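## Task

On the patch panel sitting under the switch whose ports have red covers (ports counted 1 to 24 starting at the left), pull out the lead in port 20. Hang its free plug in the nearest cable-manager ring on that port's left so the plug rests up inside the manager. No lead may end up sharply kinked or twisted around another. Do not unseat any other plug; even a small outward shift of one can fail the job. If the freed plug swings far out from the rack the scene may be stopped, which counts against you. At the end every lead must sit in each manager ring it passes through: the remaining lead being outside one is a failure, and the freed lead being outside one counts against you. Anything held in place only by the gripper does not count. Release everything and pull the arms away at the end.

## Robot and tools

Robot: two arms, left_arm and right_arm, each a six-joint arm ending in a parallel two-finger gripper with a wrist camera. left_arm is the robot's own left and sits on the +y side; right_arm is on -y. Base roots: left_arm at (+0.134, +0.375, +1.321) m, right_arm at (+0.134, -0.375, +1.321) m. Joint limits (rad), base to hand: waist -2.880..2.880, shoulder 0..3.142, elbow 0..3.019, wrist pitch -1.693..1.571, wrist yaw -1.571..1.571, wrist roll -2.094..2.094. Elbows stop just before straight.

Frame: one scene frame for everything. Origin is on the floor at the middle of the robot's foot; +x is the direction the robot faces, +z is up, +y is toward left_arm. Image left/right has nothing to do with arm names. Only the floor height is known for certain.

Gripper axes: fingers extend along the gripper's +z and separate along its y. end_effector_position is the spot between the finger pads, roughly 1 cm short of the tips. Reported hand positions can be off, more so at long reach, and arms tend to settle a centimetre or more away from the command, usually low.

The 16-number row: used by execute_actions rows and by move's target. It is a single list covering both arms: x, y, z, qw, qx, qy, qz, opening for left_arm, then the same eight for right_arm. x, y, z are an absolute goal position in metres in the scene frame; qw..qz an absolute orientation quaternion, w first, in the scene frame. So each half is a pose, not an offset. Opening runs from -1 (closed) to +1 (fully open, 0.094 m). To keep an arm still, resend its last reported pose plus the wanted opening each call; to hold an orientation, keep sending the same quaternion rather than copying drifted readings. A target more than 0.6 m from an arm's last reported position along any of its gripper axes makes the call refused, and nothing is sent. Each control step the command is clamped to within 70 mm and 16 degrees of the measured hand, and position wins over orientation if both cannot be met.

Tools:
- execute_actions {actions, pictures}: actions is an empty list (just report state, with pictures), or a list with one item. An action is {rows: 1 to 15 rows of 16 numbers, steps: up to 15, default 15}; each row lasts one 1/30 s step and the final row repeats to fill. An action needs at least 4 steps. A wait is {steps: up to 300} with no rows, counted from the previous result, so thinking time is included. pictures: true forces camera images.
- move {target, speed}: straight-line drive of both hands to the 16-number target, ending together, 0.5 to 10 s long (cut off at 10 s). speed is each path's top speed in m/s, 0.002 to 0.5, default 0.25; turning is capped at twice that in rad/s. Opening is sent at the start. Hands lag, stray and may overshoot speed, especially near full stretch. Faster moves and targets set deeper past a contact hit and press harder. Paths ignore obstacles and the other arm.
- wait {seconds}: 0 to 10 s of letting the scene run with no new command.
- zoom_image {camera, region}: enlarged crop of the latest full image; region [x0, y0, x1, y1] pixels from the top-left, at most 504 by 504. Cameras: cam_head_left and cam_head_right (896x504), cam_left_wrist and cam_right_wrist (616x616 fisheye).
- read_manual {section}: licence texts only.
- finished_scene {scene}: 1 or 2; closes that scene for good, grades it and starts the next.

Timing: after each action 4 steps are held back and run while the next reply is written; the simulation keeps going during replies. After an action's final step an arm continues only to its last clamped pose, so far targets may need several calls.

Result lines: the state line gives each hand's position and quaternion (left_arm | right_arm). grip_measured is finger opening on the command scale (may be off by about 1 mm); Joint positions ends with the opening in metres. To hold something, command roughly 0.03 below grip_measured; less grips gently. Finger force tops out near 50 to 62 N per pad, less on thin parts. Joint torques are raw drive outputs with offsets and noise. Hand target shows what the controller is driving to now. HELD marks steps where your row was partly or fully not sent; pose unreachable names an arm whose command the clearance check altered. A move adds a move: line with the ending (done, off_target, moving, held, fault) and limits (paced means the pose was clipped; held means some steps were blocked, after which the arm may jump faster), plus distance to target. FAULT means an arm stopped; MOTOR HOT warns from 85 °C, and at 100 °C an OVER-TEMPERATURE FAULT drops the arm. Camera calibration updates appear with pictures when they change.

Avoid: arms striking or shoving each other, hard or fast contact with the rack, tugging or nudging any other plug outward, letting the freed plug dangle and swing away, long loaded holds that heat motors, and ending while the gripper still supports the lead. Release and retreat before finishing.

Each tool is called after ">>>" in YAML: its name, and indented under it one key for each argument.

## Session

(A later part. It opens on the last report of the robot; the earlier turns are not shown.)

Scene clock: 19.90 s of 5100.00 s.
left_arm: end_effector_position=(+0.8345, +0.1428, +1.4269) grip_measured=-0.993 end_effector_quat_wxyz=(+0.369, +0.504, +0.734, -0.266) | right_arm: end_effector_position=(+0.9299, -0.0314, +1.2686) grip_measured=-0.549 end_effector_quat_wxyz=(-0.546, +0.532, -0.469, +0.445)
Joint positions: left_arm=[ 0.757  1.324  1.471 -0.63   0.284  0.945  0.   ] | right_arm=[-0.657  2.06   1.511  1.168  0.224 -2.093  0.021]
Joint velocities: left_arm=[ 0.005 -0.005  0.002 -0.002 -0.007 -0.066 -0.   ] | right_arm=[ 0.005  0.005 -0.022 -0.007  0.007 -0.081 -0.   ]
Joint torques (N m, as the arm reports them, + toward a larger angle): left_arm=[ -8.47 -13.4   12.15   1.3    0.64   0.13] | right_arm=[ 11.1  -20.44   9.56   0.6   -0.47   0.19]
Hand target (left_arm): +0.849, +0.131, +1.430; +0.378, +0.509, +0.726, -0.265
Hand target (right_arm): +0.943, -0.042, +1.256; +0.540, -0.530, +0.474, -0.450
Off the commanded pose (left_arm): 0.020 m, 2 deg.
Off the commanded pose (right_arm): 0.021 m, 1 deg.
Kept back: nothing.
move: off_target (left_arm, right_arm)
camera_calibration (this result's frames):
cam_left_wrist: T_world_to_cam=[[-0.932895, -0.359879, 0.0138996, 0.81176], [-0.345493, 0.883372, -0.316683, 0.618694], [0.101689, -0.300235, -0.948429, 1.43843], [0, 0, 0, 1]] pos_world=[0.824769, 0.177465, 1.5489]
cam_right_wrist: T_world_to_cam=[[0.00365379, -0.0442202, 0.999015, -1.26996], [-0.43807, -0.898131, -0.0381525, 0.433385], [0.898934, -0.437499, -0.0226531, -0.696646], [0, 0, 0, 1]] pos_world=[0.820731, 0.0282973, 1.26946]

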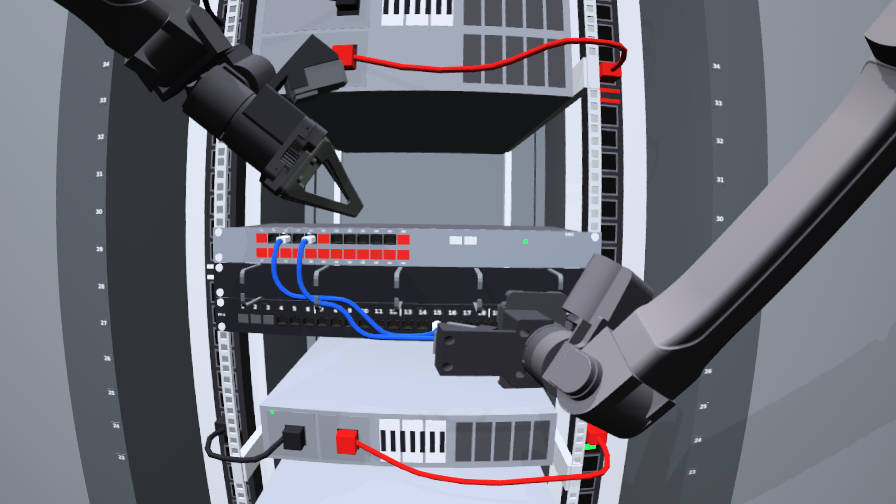

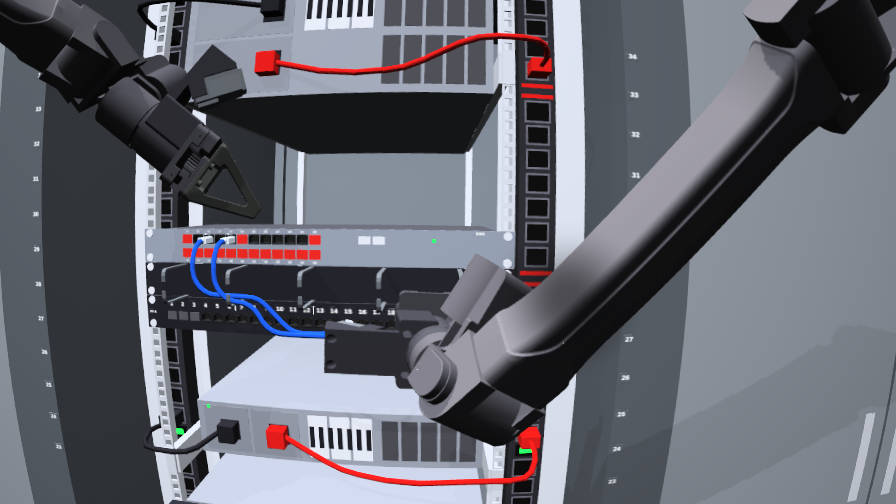

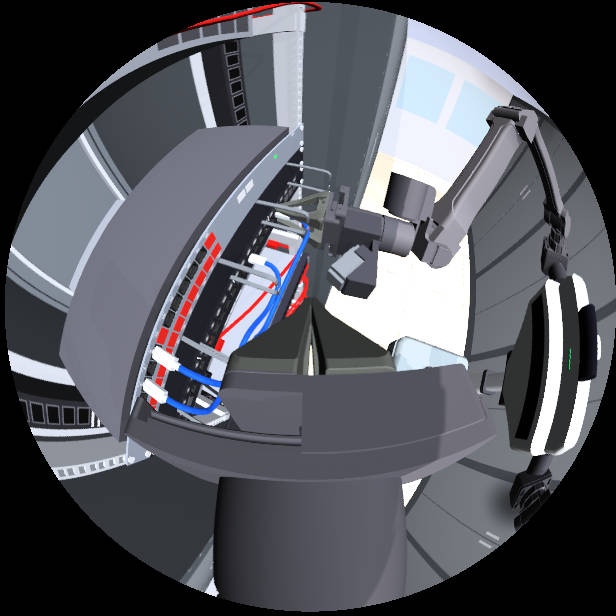

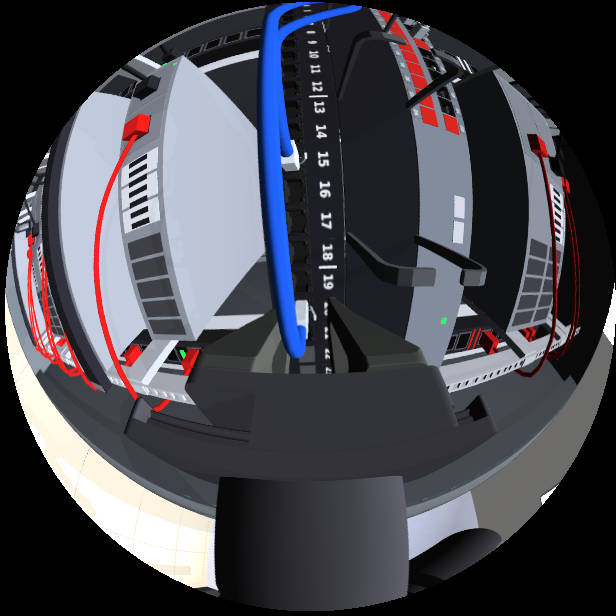

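>>> move:
  target: [0.85,0.13,1.43,0.378,0.509,0.726,-0.265,-1,0.949,-0.046,1.251,0.54,-0.53,0.474,-0.45,-0.6]
  speed: 0.015

Scene clock: 22.47 s of 5100.00 s.
left_arm: end_effector_position=(+0.8345, +0.1428, +1.4269) grip_measured=-0.993 end_effector_quat_wxyz=(+0.369, +0.504, +0.734, -0.266) | right_arm: end_effector_position=(+0.9312, -0.0325, +1.2626) grip_measured=-0.599 end_effector_quat_wxyz=(-0.547, +0.535, -0.468, +0.443)
Joint positions: left_arm=[ 0.757  1.324  1.471 -0.63   0.284  0.945  0.   ] | right_arm=[-0.666  2.067  1.516  1.163  0.212 -2.086  0.019]
Joint velocities: left_arm=[-0.005 -0.005 -0.012  0.017 -0.007 -0.007  0.001] | right_arm=[-0.005 -0.015  0.007  0.002 -0.081  0.037 -0.001]
Joint torques (N m, as the arm reports them, + toward a larger angle): left_arm=[ -8.51 -13.45  12.17   1.31   0.64   0.13] | right_arm=[ 10.79 -20.53   9.91   0.68  -0.4    0.19]
Hand target (left_arm): +0.849, +0.131, +1.430; +0.378, +0.509, +0.726, -0.265
Hand target (right_arm): +0.947, -0.047, +1.251; +0.540, -0.530, +0.474, -0.450
Off the commanded pose (left_arm): 0.020 m, 2 deg.
Off the commanded pose (right_arm): 0.025 m, 1 deg.
Kept back: nothing.
move: off_target (left_arm, right_arm)
camera_calibration (this result's frames):
cam_left_wrist: T_world_to_cam=[[-0.932895, -0.359879, 0.0138996, 0.81176], [-0.345493, 0.883372, -0.316683, 0.618694], [0.101689, -0.300235, -0.948429, 1.43843], [0, 0, 0, 1]] pos_world=[0.824769, 0.177465, 1.5489]
cam_right_wrist: T_world_to_cam=[[0.00640731, -0.0439458, 0.999013, -1.2666], [-0.430732, -0.901725, -0.0369036, 0.424195], [0.902457, -0.43007, -0.0247065, -0.698956], [0, 0, 0, 1]] pos_world=[0.821608, 0.0262459, 1.26373]

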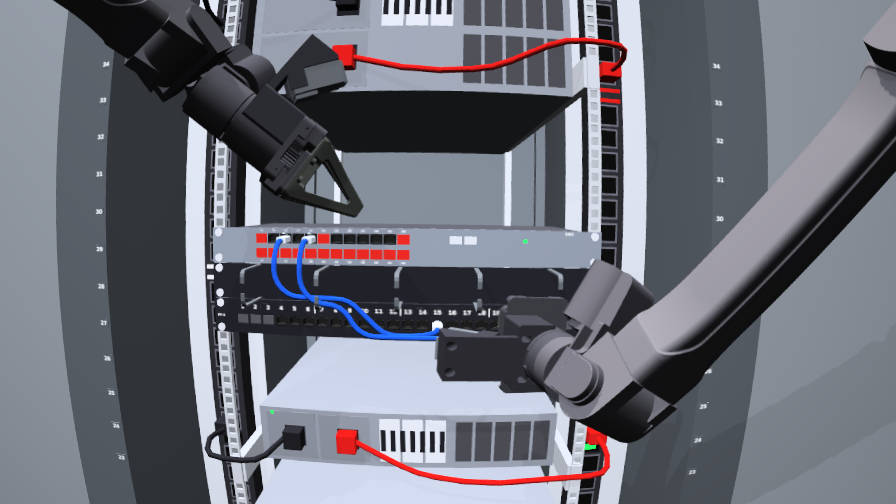

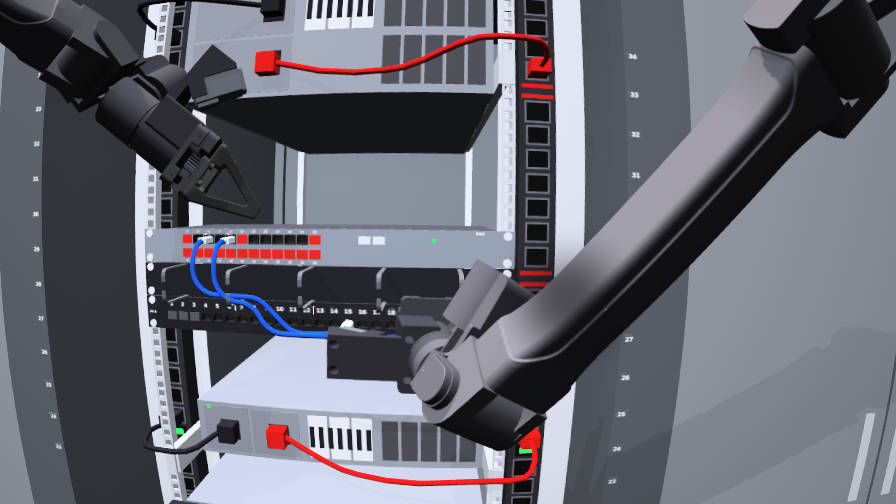

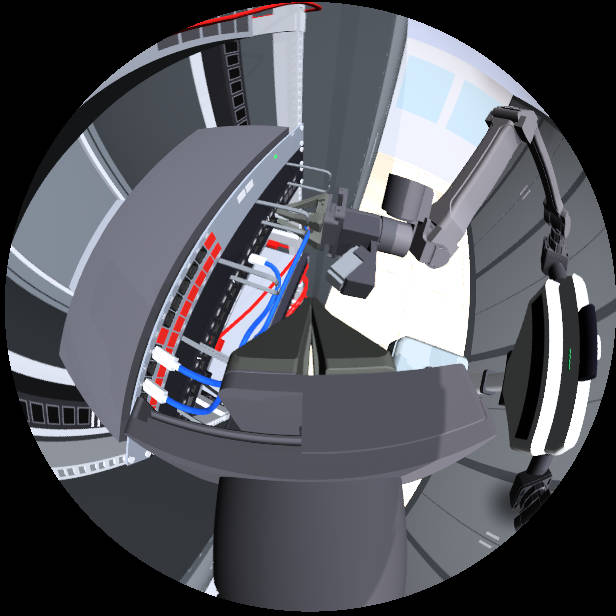

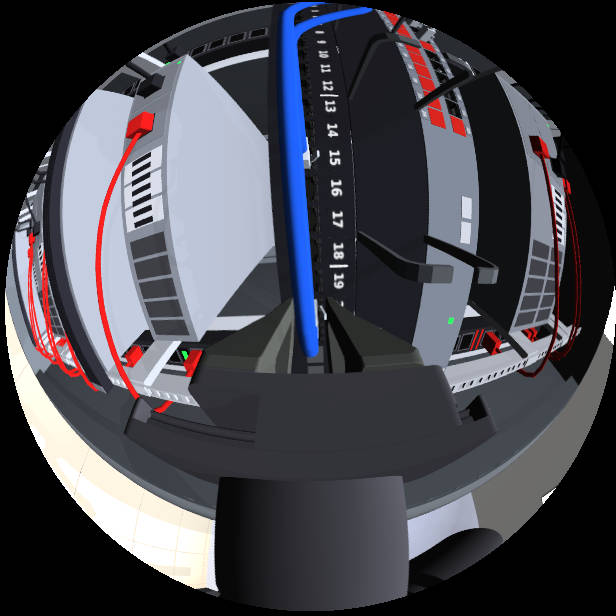

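>>> execute_actions:
  actions:
    - {"rows":[[0.85,0.13,1.43,0.378,0.509,0.726,-0.265,-1,0.935,-0.035,1.26,0.54,-0.53,0.474,-0.45,-0.9]],"steps":15}

>>> move:
  target: [0.85,0.13,1.43,0.378,0.509,0.726,-0.265,-1,0.885,-0.028,1.272,0.54,-0.53,0.474,-0.45,-0.9]
  speed: 0.02

>>> zoom_image:
  camera: "cam_left_wrist"
  region: [210,140,380,310]

Scene clock: 23.03 s of 5100.00 s.
left_arm: end_effector_position=(+0.8345, +0.1428, +1.4269) grip_measured=-0.993 end_effector_quat_wxyz=(+0.369, +0.504, +0.734, -0.266) | right_arm: end_effector_position=(+0.9310, -0.0330, +1.2637) grip_measured=-0.870 end_effector_quat_wxyz=(-0.543, +0.534, -0.470, +0.446)
Joint positions: left_arm=[ 0.757  1.324  1.471 -0.63   0.284  0.945  0.   ] | right_arm=[-0.663  2.066  1.516  1.166  0.224 -2.094  0.006]
Joint velocities: left_arm=[-0.015 -0.005 -0.017  0.017 -0.007  0.022  0.001] | right_arm=[-0.005 -0.015 -0.002 -0.002 -0.051 -0.051  0.   ]
Joint torques (N m, as the arm reports them, + toward a larger angle): left_arm=[ -8.58 -13.3   12.22   1.27   0.64   0.13] | right_arm=[ 13.13 -21.22   7.76   1.34   0.03   0.09]
Steps of this call (steps 1 to 6: nothing new was sent; steps 7 to 17: the first 11 steps of this action). Readings (end_effector_position):
7: left_arm (+0.8345, +0.1428, +1.4269) | right_arm (+0.9312, -0.0331, +1.2623)
8: left_arm (+0.8345, +0.1428, +1.4269) | right_arm (+0.9311, -0.0331, +1.2632)
10: left_arm (+0.8345, +0.1428, +1.4269) | right_arm (+0.9310, -0.0330, +1.2637)
14: left_arm (+0.8345, +0.1428, +1.4269) | right_arm (+0.9310, -0.0330, +1.2637)
17: the state above

Scene clock: 25.87 s of 5100.00 s.
left_arm: end_effector_position=(+0.8345, +0.1428, +1.4269) grip_measured=-0.993 end_effector_quat_wxyz=(+0.369, +0.504, +0.734, -0.266) | right_arm: end_effector_position=(+0.8871, -0.0284, +1.2585) grip_measured=-0.870 end_effector_quat_wxyz=(-0.537, +0.539, -0.477, +0.440)
Joint positions: left_arm=[ 0.757  1.324  1.471 -0.63   0.284  0.945  0.   ] | right_arm=[-0.633  2.047  1.394  1.253  0.263 -2.101  0.006]
Joint velocities: left_arm=[-0.005  0.005 -0.012  0.007 -0.037 -0.007 -0.001] | right_arm=[ 0.005 -0.015 -0.007  0.002 -0.022  0.066  0.001]
Joint torques (N m, as the arm reports them, + toward a larger angle): left_arm=[ -8.39 -13.42  12.19   1.3    0.65   0.13] | right_arm=[ 13.61 -22.     4.47   2.3   -0.19   0.08]
Hand target (left_arm): +0.849, +0.131, +1.430; +0.378, +0.509, +0.726, -0.265
Hand target (right_arm): +0.885, -0.028, +1.273; +0.544, -0.528, +0.478, -0.444
Off your previous action's commanded pose (left_arm): 0.020 m, 2 deg at its last step (step 4 of this call).
Off your previous action's commanded pose (right_arm): 0.006 m, 1 deg at its last step (step 4 of this call).
Off the commanded pose (left_arm): 0.020 m, 2 deg.
Off the commanded pose (right_arm): 0.014 m, 2 deg.
joint sent to its limit (right arm) — the command would take joint 6 (wrist roll) past its lower limit, so that joint was sent only as far as its limit.
Kept back: nothing.
move: off_target (left_arm, right_arm)
camera_calibration (this result's frames):
cam_left_wrist: T_world_to_cam=[[-0.932895, -0.359879, 0.0138996, 0.81176], [-0.345493, 0.883372, -0.316683, 0.618694], [0.101689, -0.300235, -0.948429, 1.43843], [0, 0, 0, 1]] pos_world=[0.824769, 0.177465, 1.5489]
cam_right_wrist: T_world_to_cam=[[0.0323504, -0.0398874, 0.99868, -1.2845], [-0.442393, -0.896564, -0.0214784, 0.399831], [0.896238, -0.441114, -0.0466501, -0.624709], [0, 0, 0, 1]] pos_world=[0.778324, 0.031671, 1.26225]

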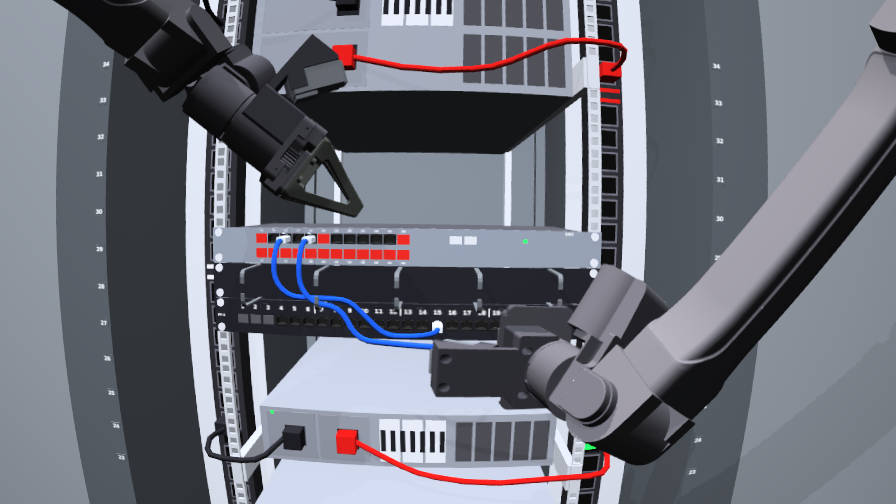

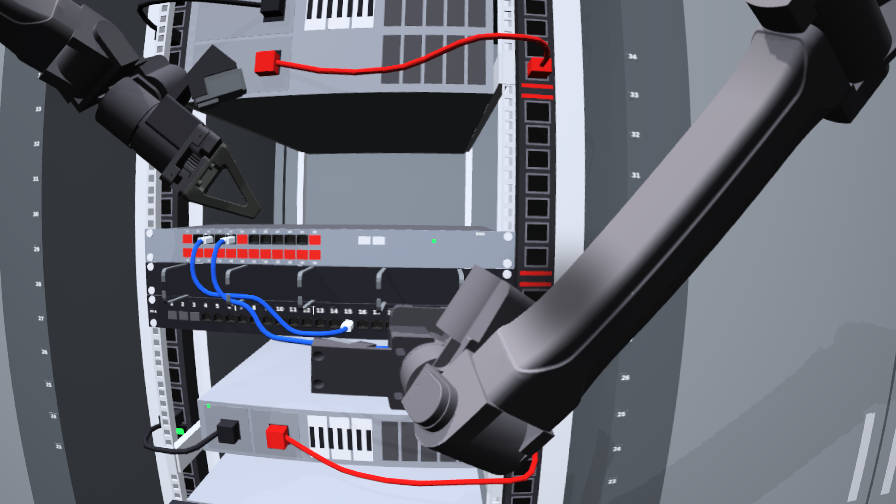

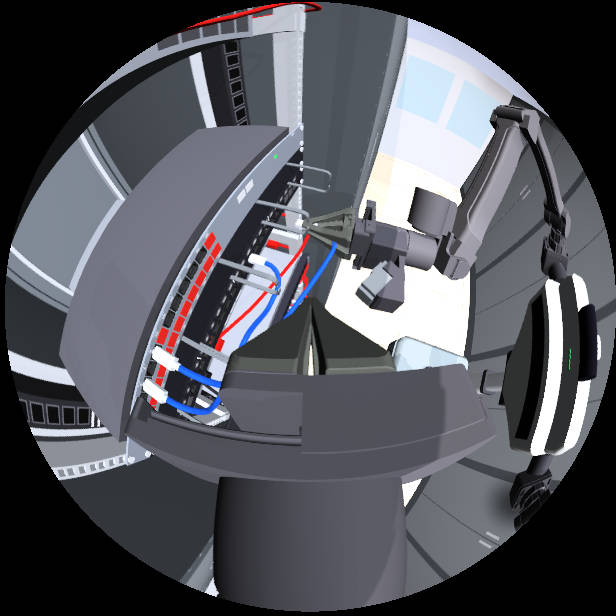

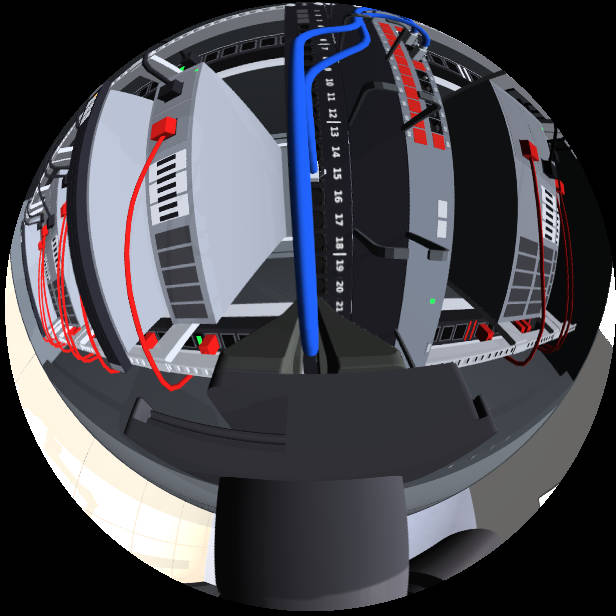

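Region (210, 140, 380, 310) of cam_left_wrist's 616x616 image, scaled by 2.965, with more detail than that image has.

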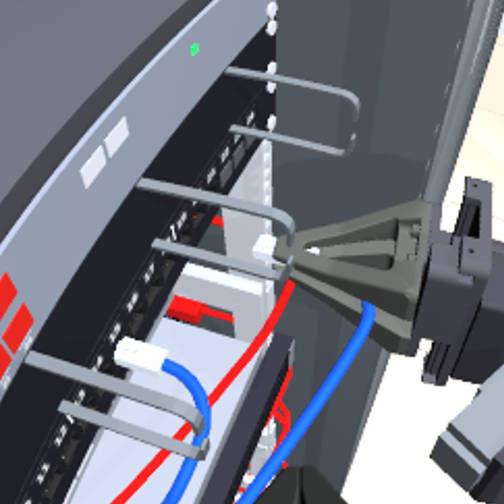

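>>> move:
  target: [0.85,0.13,1.43,0.378,0.509,0.726,-0.265,-1,0.89,-0.045,1.325,0.525,-0.505,0.5,-0.47,-0.9]
  speed: 0.03

>>> zoom_image:
  camera: "cam_left_wrist"
  region: [210,140,380,310]

Scene clock: 28.70 s of 5100.00 s.
left_arm: end_effector_position=(+0.8345, +0.1428, +1.4269) grip_measured=-0.993 end_effector_quat_wxyz=(+0.369, +0.504, +0.734, -0.266) | right_arm: end_effector_position=(+0.8947, -0.0455, +1.3157) grip_measured=-0.870 end_effector_quat_wxyz=(-0.531, +0.505, -0.507, +0.454)
Joint positions: left_arm=[ 0.757  1.324  1.471 -0.63   0.284  0.945  0.   ] | right_arm=[-0.591  1.95   1.364  1.253  0.36  -2.101  0.006]
Joint velocities: left_arm=[-0.015 -0.005 -0.007 -0.017  0.081 -0.022 -0.001] | right_arm=[ 0.005 -0.015 -0.012  0.007  0.022  0.037 -0.001]
Joint torques (N m, as the arm reports them, + toward a larger angle): left_arm=[ -8.45 -13.42  12.12   1.27   0.64   0.13] | right_arm=[ 13.71 -21.43   4.79   1.51  -0.21   0.08]
Hand target (left_arm): +0.849, +0.131, +1.430; +0.378, +0.509, +0.726, -0.265
Hand target (right_arm): +0.891, -0.044, +1.325; +0.535, -0.501, +0.508, -0.453
Off the commanded pose (left_arm): 0.020 m, 2 deg.
Off the commanded pose (right_arm): 0.010 m, 2 deg.
joint sent to its limit (right arm) — the command would take joint 6 (wrist roll) past its lower limit, so that joint was sent only as far as its limit.
Kept back: nothing.
move: off_target (left_arm)
camera_calibration (this result's frames):
cam_left_wrist: T_world_to_cam=[[-0.932895, -0.359879, 0.0138996, 0.81176], [-0.345493, 0.883372, -0.316683, 0.618694], [0.101689, -0.300235, -0.948429, 1.43843], [0, 0, 0, 1]] pos_world=[0.824769, 0.177465, 1.5489]
cam_right_wrist: T_world_to_cam=[[0.0206979, -0.084463, 0.996212, -1.33092], [-0.516632, -0.853984, -0.0616705, 0.510325], [0.855957, -0.513399, -0.061312, -0.584269], [0, 0, 0, 1]] pos_world=[0.791307, 0.0234331, 1.32152]

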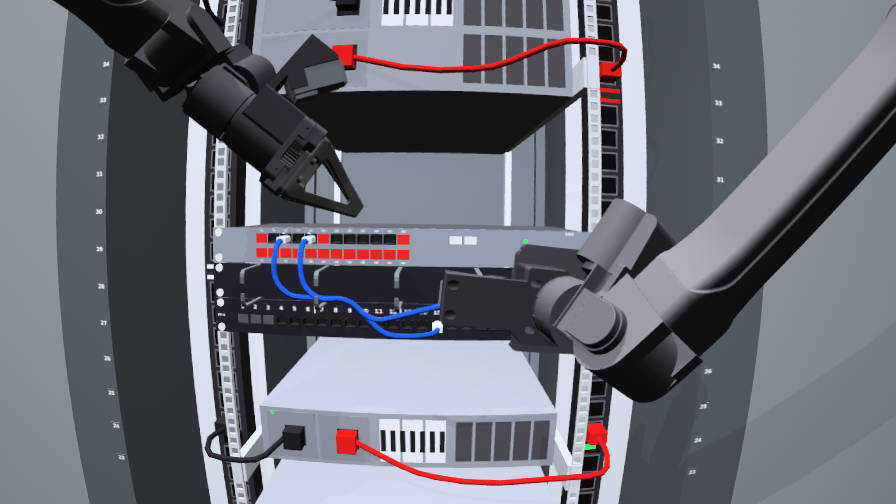

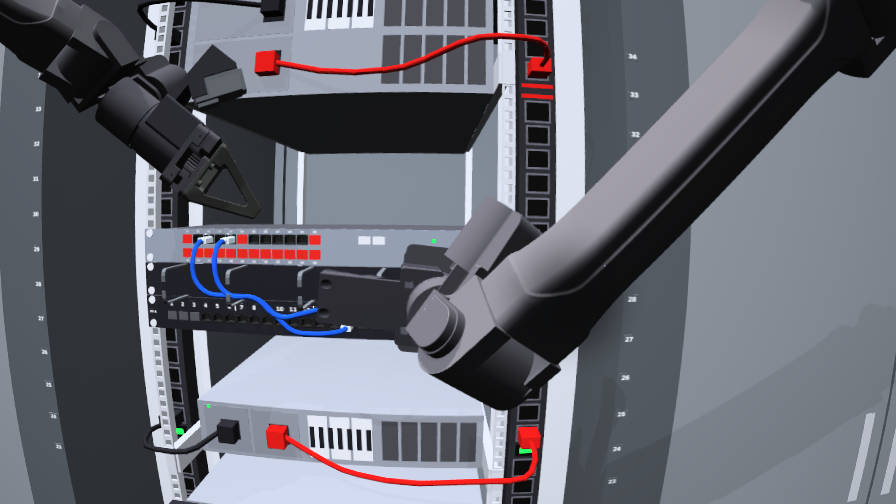

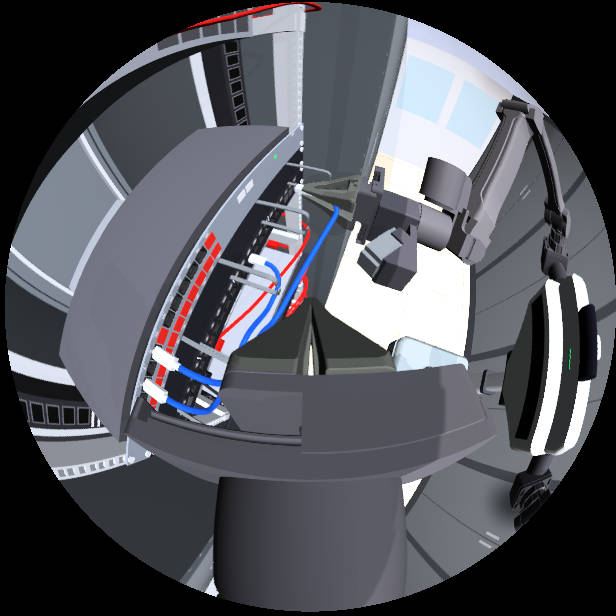

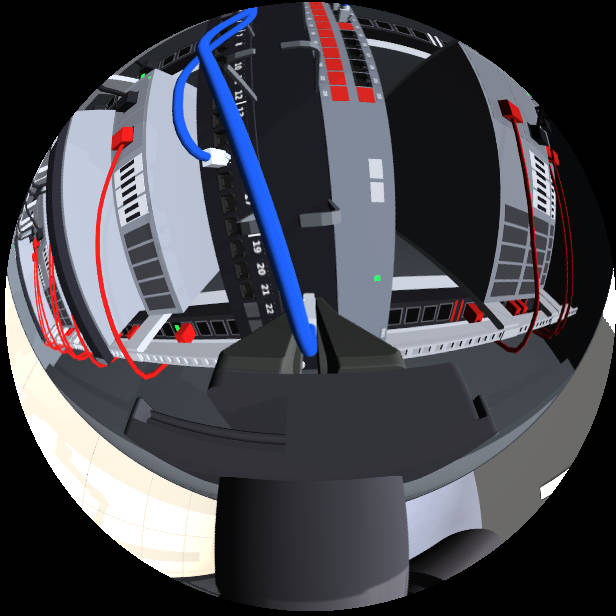

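Region (210, 140, 380, 310) of cam_left_wrist's 616x616 image, scaled by 2.965, with more detail than that image has.

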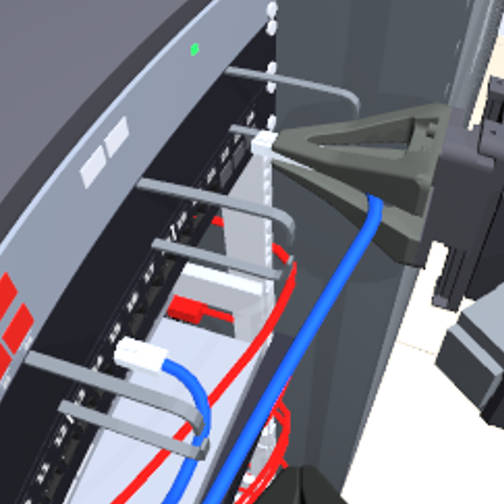

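>>> move:
  target: [0.85,0.13,1.43,0.378,0.509,0.726,-0.265,-1,0.922,-0.05,1.313,0.505,-0.465,0.545,-0.48,-0.9]
  speed: 0.025

>>> zoom_image:
  camera: "cam_left_wrist"
  region: [210,140,380,310]

Scene clock: 31.80 s of 5100.00 s.
left_arm: end_effector_position=(+0.8345, +0.1428, +1.4269) grip_measured=-0.993 end_effector_quat_wxyz=(+0.369, +0.504, +0.734, -0.266) | right_arm: end_effector_position=(+0.9127, -0.0502, +1.3066) grip_measured=-0.870 end_effector_quat_wxyz=(-0.502, +0.482, -0.543, +0.470)
Joint positions: left_arm=[ 0.757  1.324  1.471 -0.63   0.284  0.945  0.   ] | right_arm=[-0.591  1.999  1.452  1.253  0.46  -2.101  0.006]
Joint velocities: left_arm=[-0.015 -0.005 -0.007 -0.002  0.037 -0.037 -0.   ] | right_arm=[-0.005 -0.015 -0.022 -0.012 -0.037  0.081  0.   ]
Joint torques (N m, as the arm reports them, + toward a larger angle): left_arm=[ -8.48 -13.29  12.18   1.28   0.65   0.13] | right_arm=[ 13.27 -19.52   9.9    1.73  -0.13   0.07]
Hand target (left_arm): +0.849, +0.131, +1.430; +0.378, +0.509, +0.726, -0.265
Hand target (right_arm): +0.922, -0.050, +1.312; +0.506, -0.466, +0.546, -0.478
Off the commanded pose (left_arm): 0.020 m, 2 deg.
Off the commanded pose (right_arm): 0.011 m, 2 deg.
joint sent to its limit (right arm) — the command would take joint 6 (wrist roll) past its lower limit, so that joint was sent only as far as its limit.
Kept back: nothing.
move: off_target (left_arm, right_arm)
camera_calibration (this result's frames):
cam_left_wrist: T_world_to_cam=[[-0.932895, -0.359879, 0.0138996, 0.81176], [-0.345493, 0.883372, -0.316683, 0.618694], [0.101689, -0.300235, -0.948429, 1.43843], [0, 0, 0, 1]] pos_world=[0.824769, 0.177465, 1.5489]
cam_right_wrist: T_world_to_cam=[[0.0396672, -0.0988827, 0.994308, -1.33819], [-0.603438, -0.795508, -0.0550385, 0.588577], [0.796422, -0.59782, -0.0912251, -0.51344], [0, 0, 0, 1]] pos_world=[0.817167, 0.028949, 1.31612]

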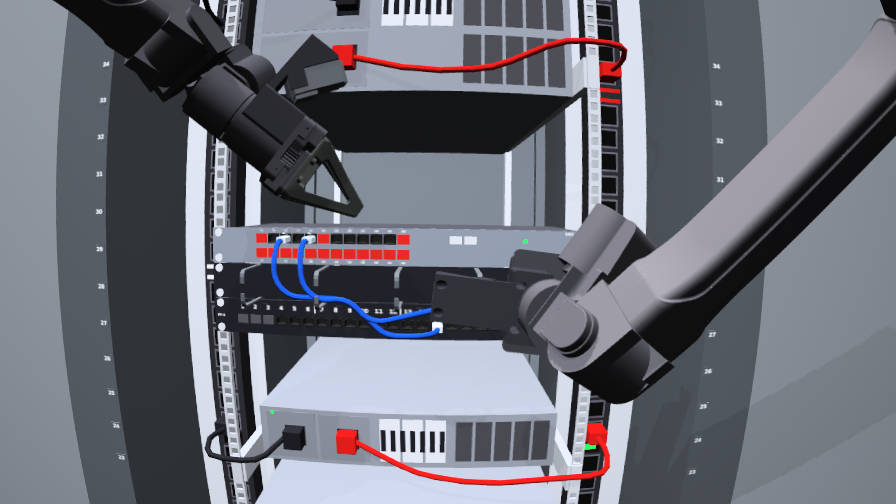

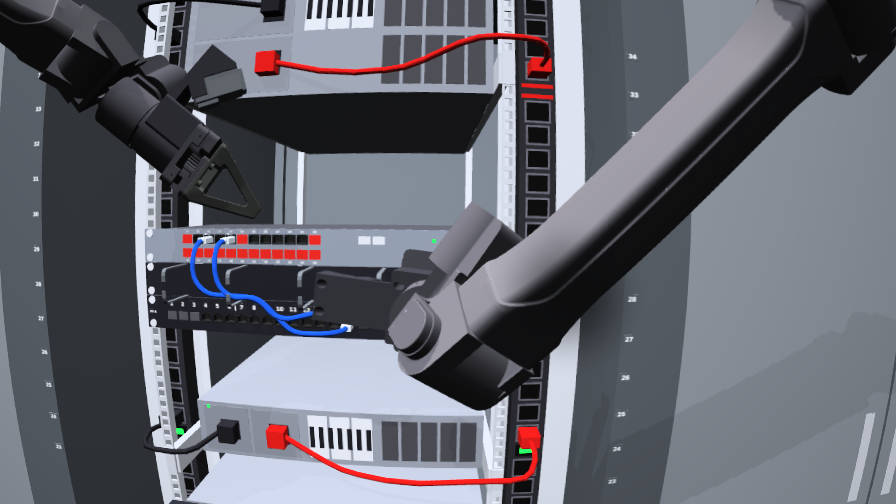

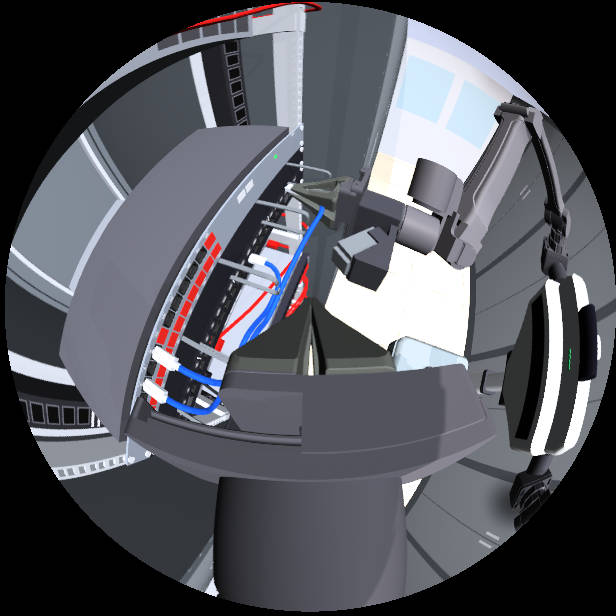

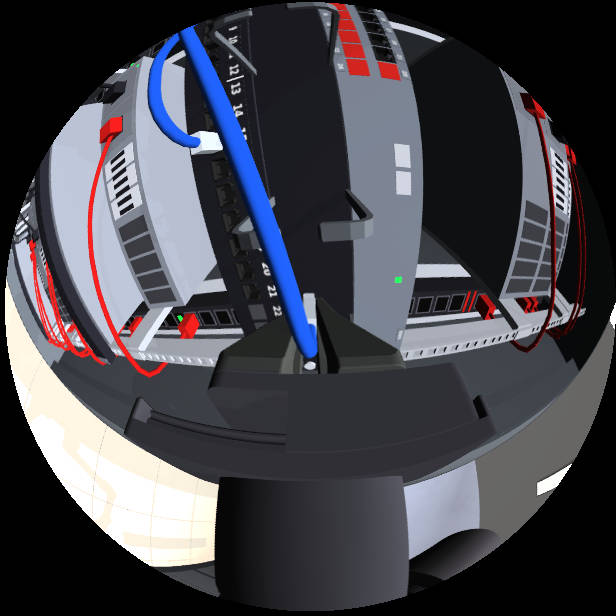

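Region (210, 140, 380, 310) of cam_left_wrist's 616x616 image, scaled by 2.965, with more detail than that image has.

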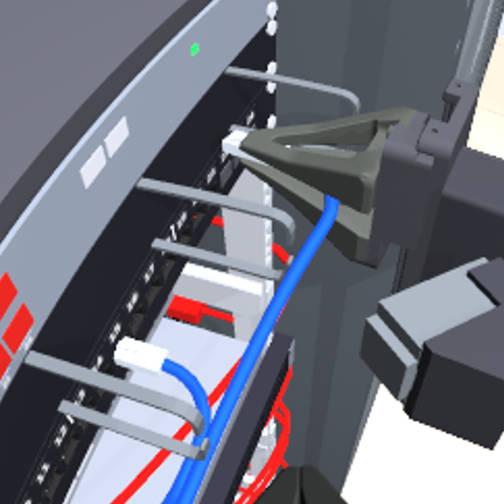

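Cable rests against the lower hook; raise ~12 mm with more yaw.

>>> move:
  target: [0.85,0.13,1.43,0.378,0.509,0.726,-0.265,-1,0.924,-0.052,1.328,0.485,-0.44,0.57,-0.495,-0.9]
  speed: 0.02

>>> zoom_image:
  camera: "cam_left_wrist"
  region: [210,140,380,310]

Scene clock: 35.17 s of 5100.00 s.
left_arm: end_effector_position=(+0.8345, +0.1428, +1.4269) grip_measured=-0.993 end_effector_quat_wxyz=(+0.369, +0.504, +0.734, -0.266) | right_arm: end_effector_position=(+0.9156, -0.0525, +1.3151) grip_measured=-0.870 end_effector_quat_wxyz=(-0.483, +0.463, -0.572, +0.475)
Joint positions: left_arm=[ 0.757  1.324  1.471 -0.63   0.284  0.945  0.   ] | right_arm=[-0.57   1.999  1.479  1.253  0.55  -2.101  0.006]
Joint velocities: left_arm=[ 0.005 -0.015 -0.012 -0.022 -0.051  0.007 -0.   ] | right_arm=[-0.015 -0.005  0.002 -0.007 -0.051  0.007  0.001]
Joint torques (N m, as the arm reports them, + toward a larger angle): left_arm=[ -8.43 -13.45  12.19   1.3    0.63   0.13] | right_arm=[ 13.83 -20.19  10.27   2.36  -0.17   0.08]
Hand target (left_arm): +0.849, +0.131, +1.430; +0.378, +0.509, +0.726, -0.265
Hand target (right_arm): +0.924, -0.052, +1.328; +0.492, -0.439, +0.576, -0.483
Off the commanded pose (left_arm): 0.020 m, 2 deg.
Off the commanded pose (right_arm): 0.015 m, 4 deg.
joint sent to its limit (right arm) — the command would take joint 6 (wrist roll) past its lower limit, so that joint was sent only as far as its limit.
Kept back: nothing.
move: off_target (left_arm, right_arm)
camera_calibration (this result's frames):
cam_left_wrist: T_world_to_cam=[[-0.932895, -0.359879, 0.0138996, 0.81176], [-0.345493, 0.883372, -0.316683, 0.618694], [0.101689, -0.300235, -0.948429, 1.43843], [0, 0, 0, 1]] pos_world=[0.824769, 0.177465, 1.5489]
cam_right_wrist: T_world_to_cam=[[0.0597402, -0.124451, 0.990426, -1.36163], [-0.660125, -0.749189, -0.0543214, 0.642357], [0.748777, -0.650559, -0.12691, -0.428611], [0, 0, 0, 1]] pos_world=[0.826314, 0.0329535, 1.3291]

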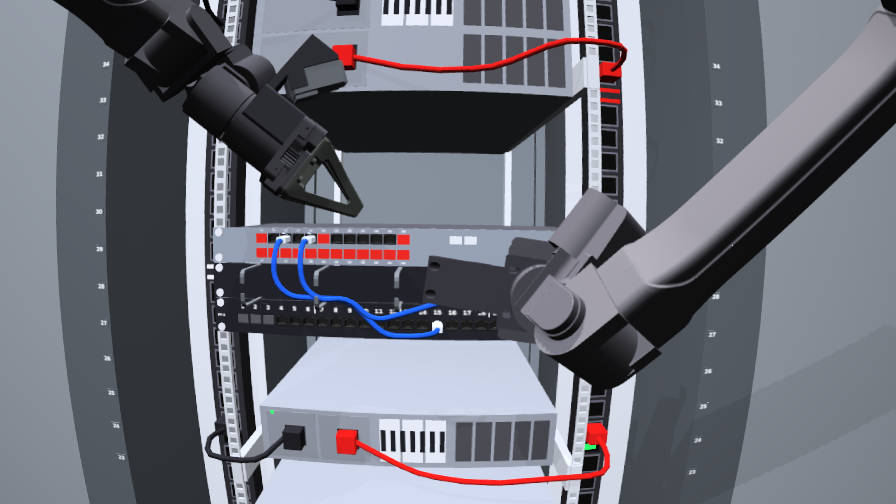

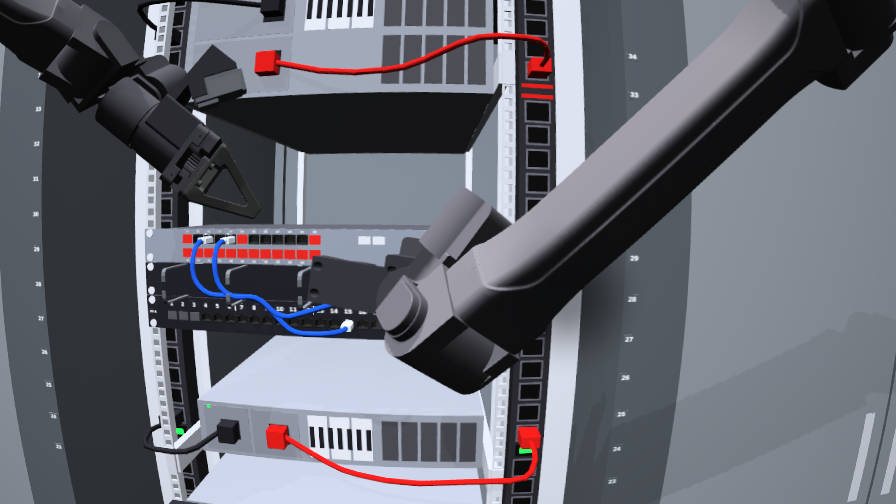

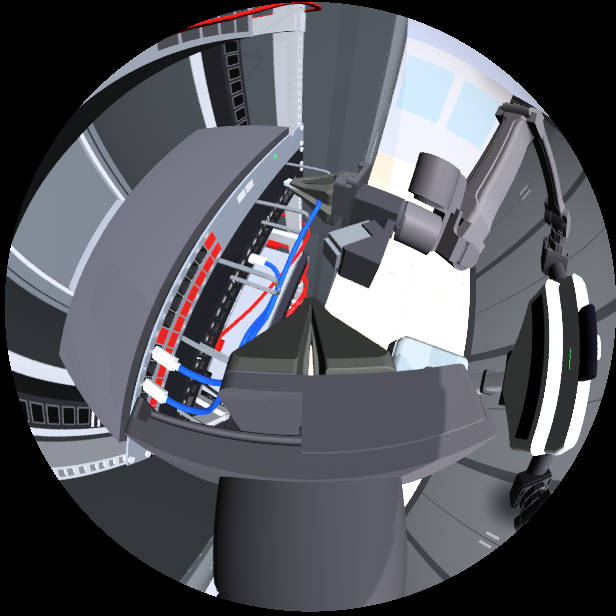

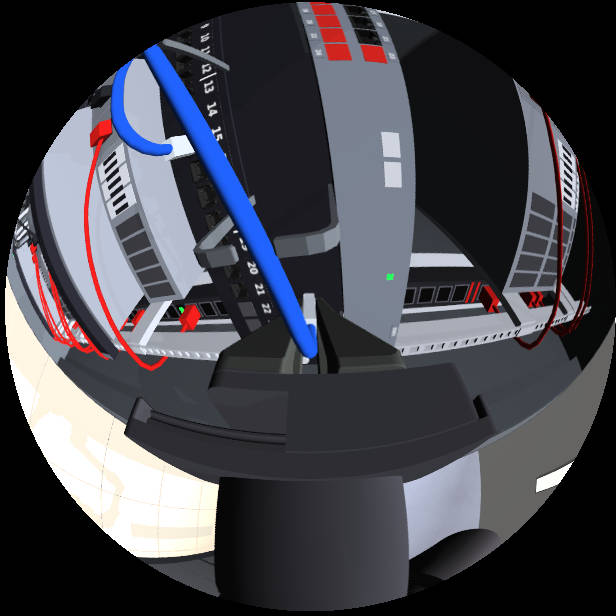

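Region (210, 140, 380, 310) of cam_left_wrist's 616x616 image, scaled by 2.965, with more detail than that image has.

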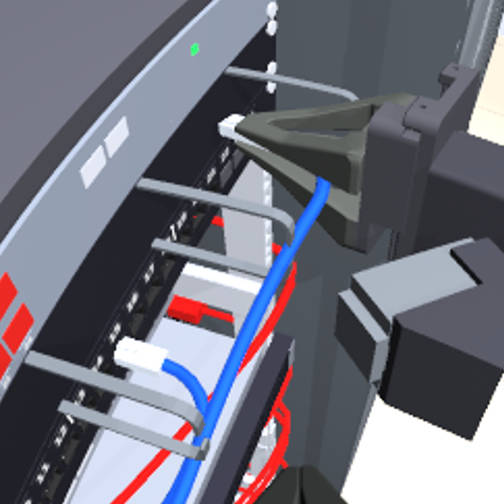

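In the gap. Push in further, more yaw.

>>> move:
  target: [0.85,0.13,1.43,0.378,0.509,0.726,-0.265,-1,0.934,-0.056,1.318,0.465,-0.42,0.6,-0.5,-0.9]
  speed: 0.02

>>> zoom_image:
  camera: "cam_left_wrist"
  region: [210,140,380,310]

Scene clock: 41.30 s of 5100.00 s.
left_arm: end_effector_position=(+0.8345, +0.1428, +1.4269) grip_measured=-0.993 end_effector_quat_wxyz=(+0.369, +0.504, +0.734, -0.266) | right_arm: end_effector_position=(+0.9224, -0.0533, +1.3105) grip_measured=-0.870 end_effector_quat_wxyz=(-0.463, +0.441, -0.598, +0.483)
Joint positions: left_arm=[ 0.757  1.324  1.471 -0.63   0.284  0.945  0.   ] | right_arm=[-0.564  2.034  1.539  1.263  0.627 -2.101  0.006]
Joint velocities: left_arm=[ 0.005 -0.005 -0.002  0.007 -0.051  0.022 -0.   ] | right_arm=[-0.005 -0.015  0.002  0.002  0.037 -0.081  0.   ]
Joint torques (N m, as the arm reports them, + toward a larger angle): left_arm=[ -8.46 -13.37  12.19   1.27   0.65   0.13] | right_arm=[ 13.35 -20.08  11.07   1.97  -0.21   0.1 ]
Hand target (left_arm): +0.849, +0.131, +1.430; +0.378, +0.509, +0.726, -0.265
Hand target (right_arm): +0.934, -0.056, +1.318; +0.468, -0.419, +0.603, -0.491
Off the commanded pose (left_arm): 0.020 m, 2 deg.
Off the commanded pose (right_arm): 0.014 m, 3 deg.
joint sent to its limit (right arm) — the command would take joint 6 (wrist roll) past its lower limit, so that joint was sent only as far as its limit.
Kept back: nothing.
move: off_target (left_arm, right_arm)
camera_calibration (this result's frames):
cam_left_wrist: T_world_to_cam=[[-0.932895, -0.359879, 0.0138996, 0.81176], [-0.345493, 0.883372, -0.316683, 0.618694], [0.101689, -0.300235, -0.948429, 1.43843], [0, 0, 0, 1]] pos_world=[0.824769, 0.177465, 1.5489]
cam_right_wrist: T_world_to_cam=[[0.0698734, -0.148207, 0.986485, -1.36297], [-0.715746, -0.696277, -0.0539098, 0.699585], [0.694856, -0.702306, -0.15473, -0.35141], [0, 0, 0, 1]] pos_world=[0.84014, 0.0383068, 1.32789]

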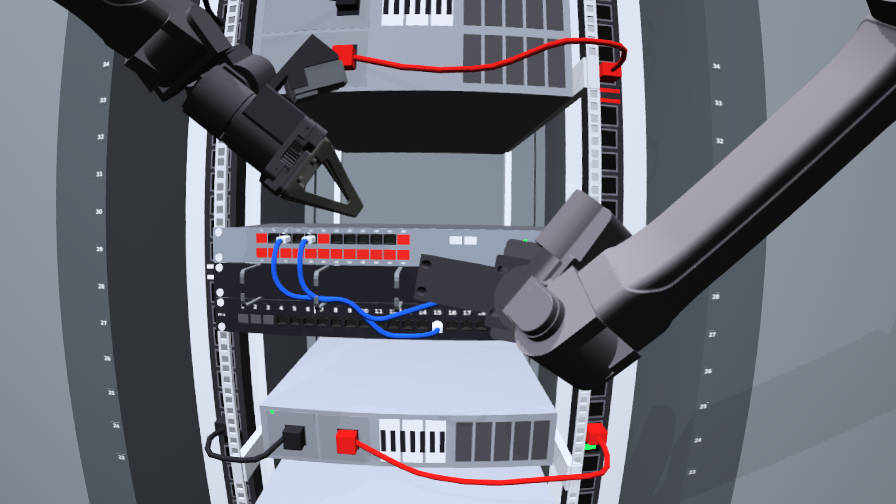

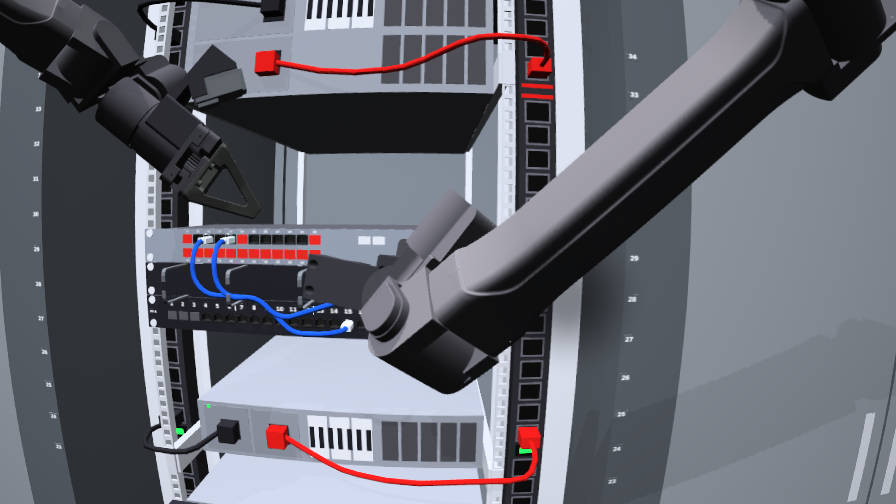

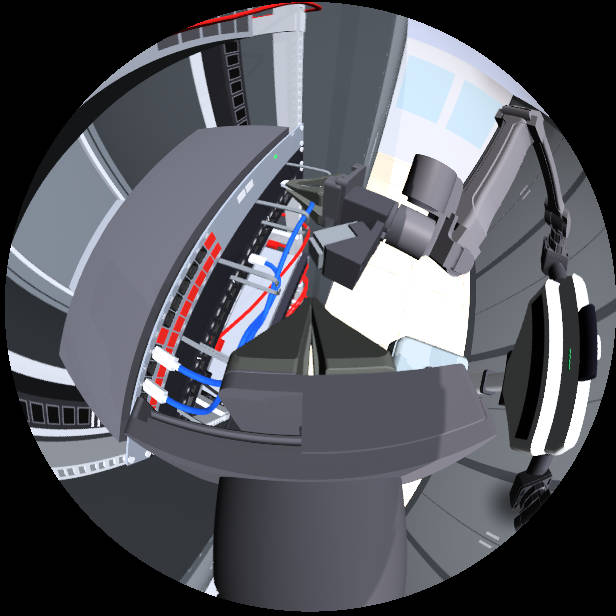

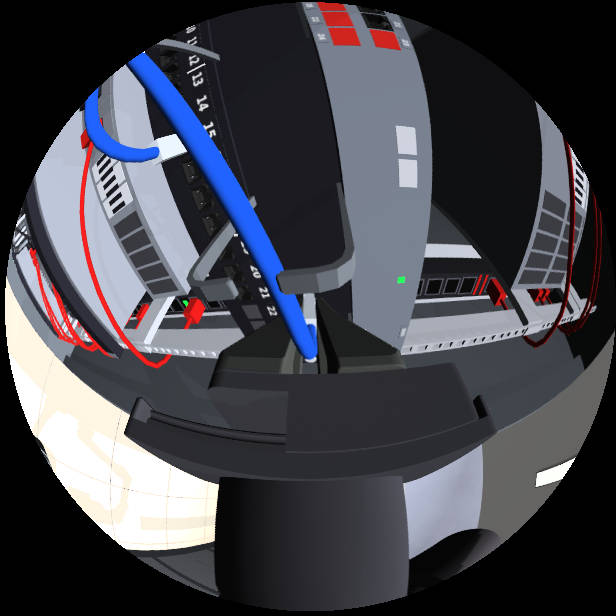

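Region (210, 140, 380, 310) of cam_left_wrist's 616x616 image, scaled by 2.965, with more detail than that image has.

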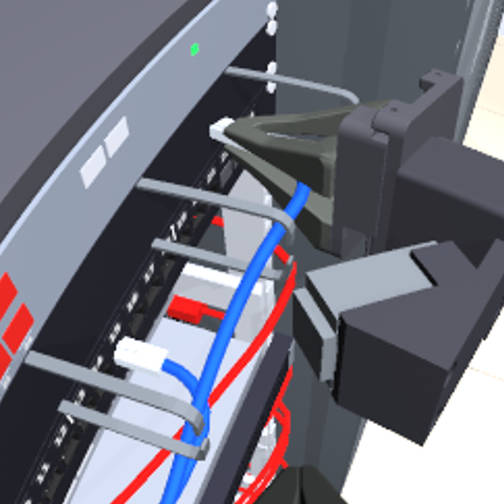

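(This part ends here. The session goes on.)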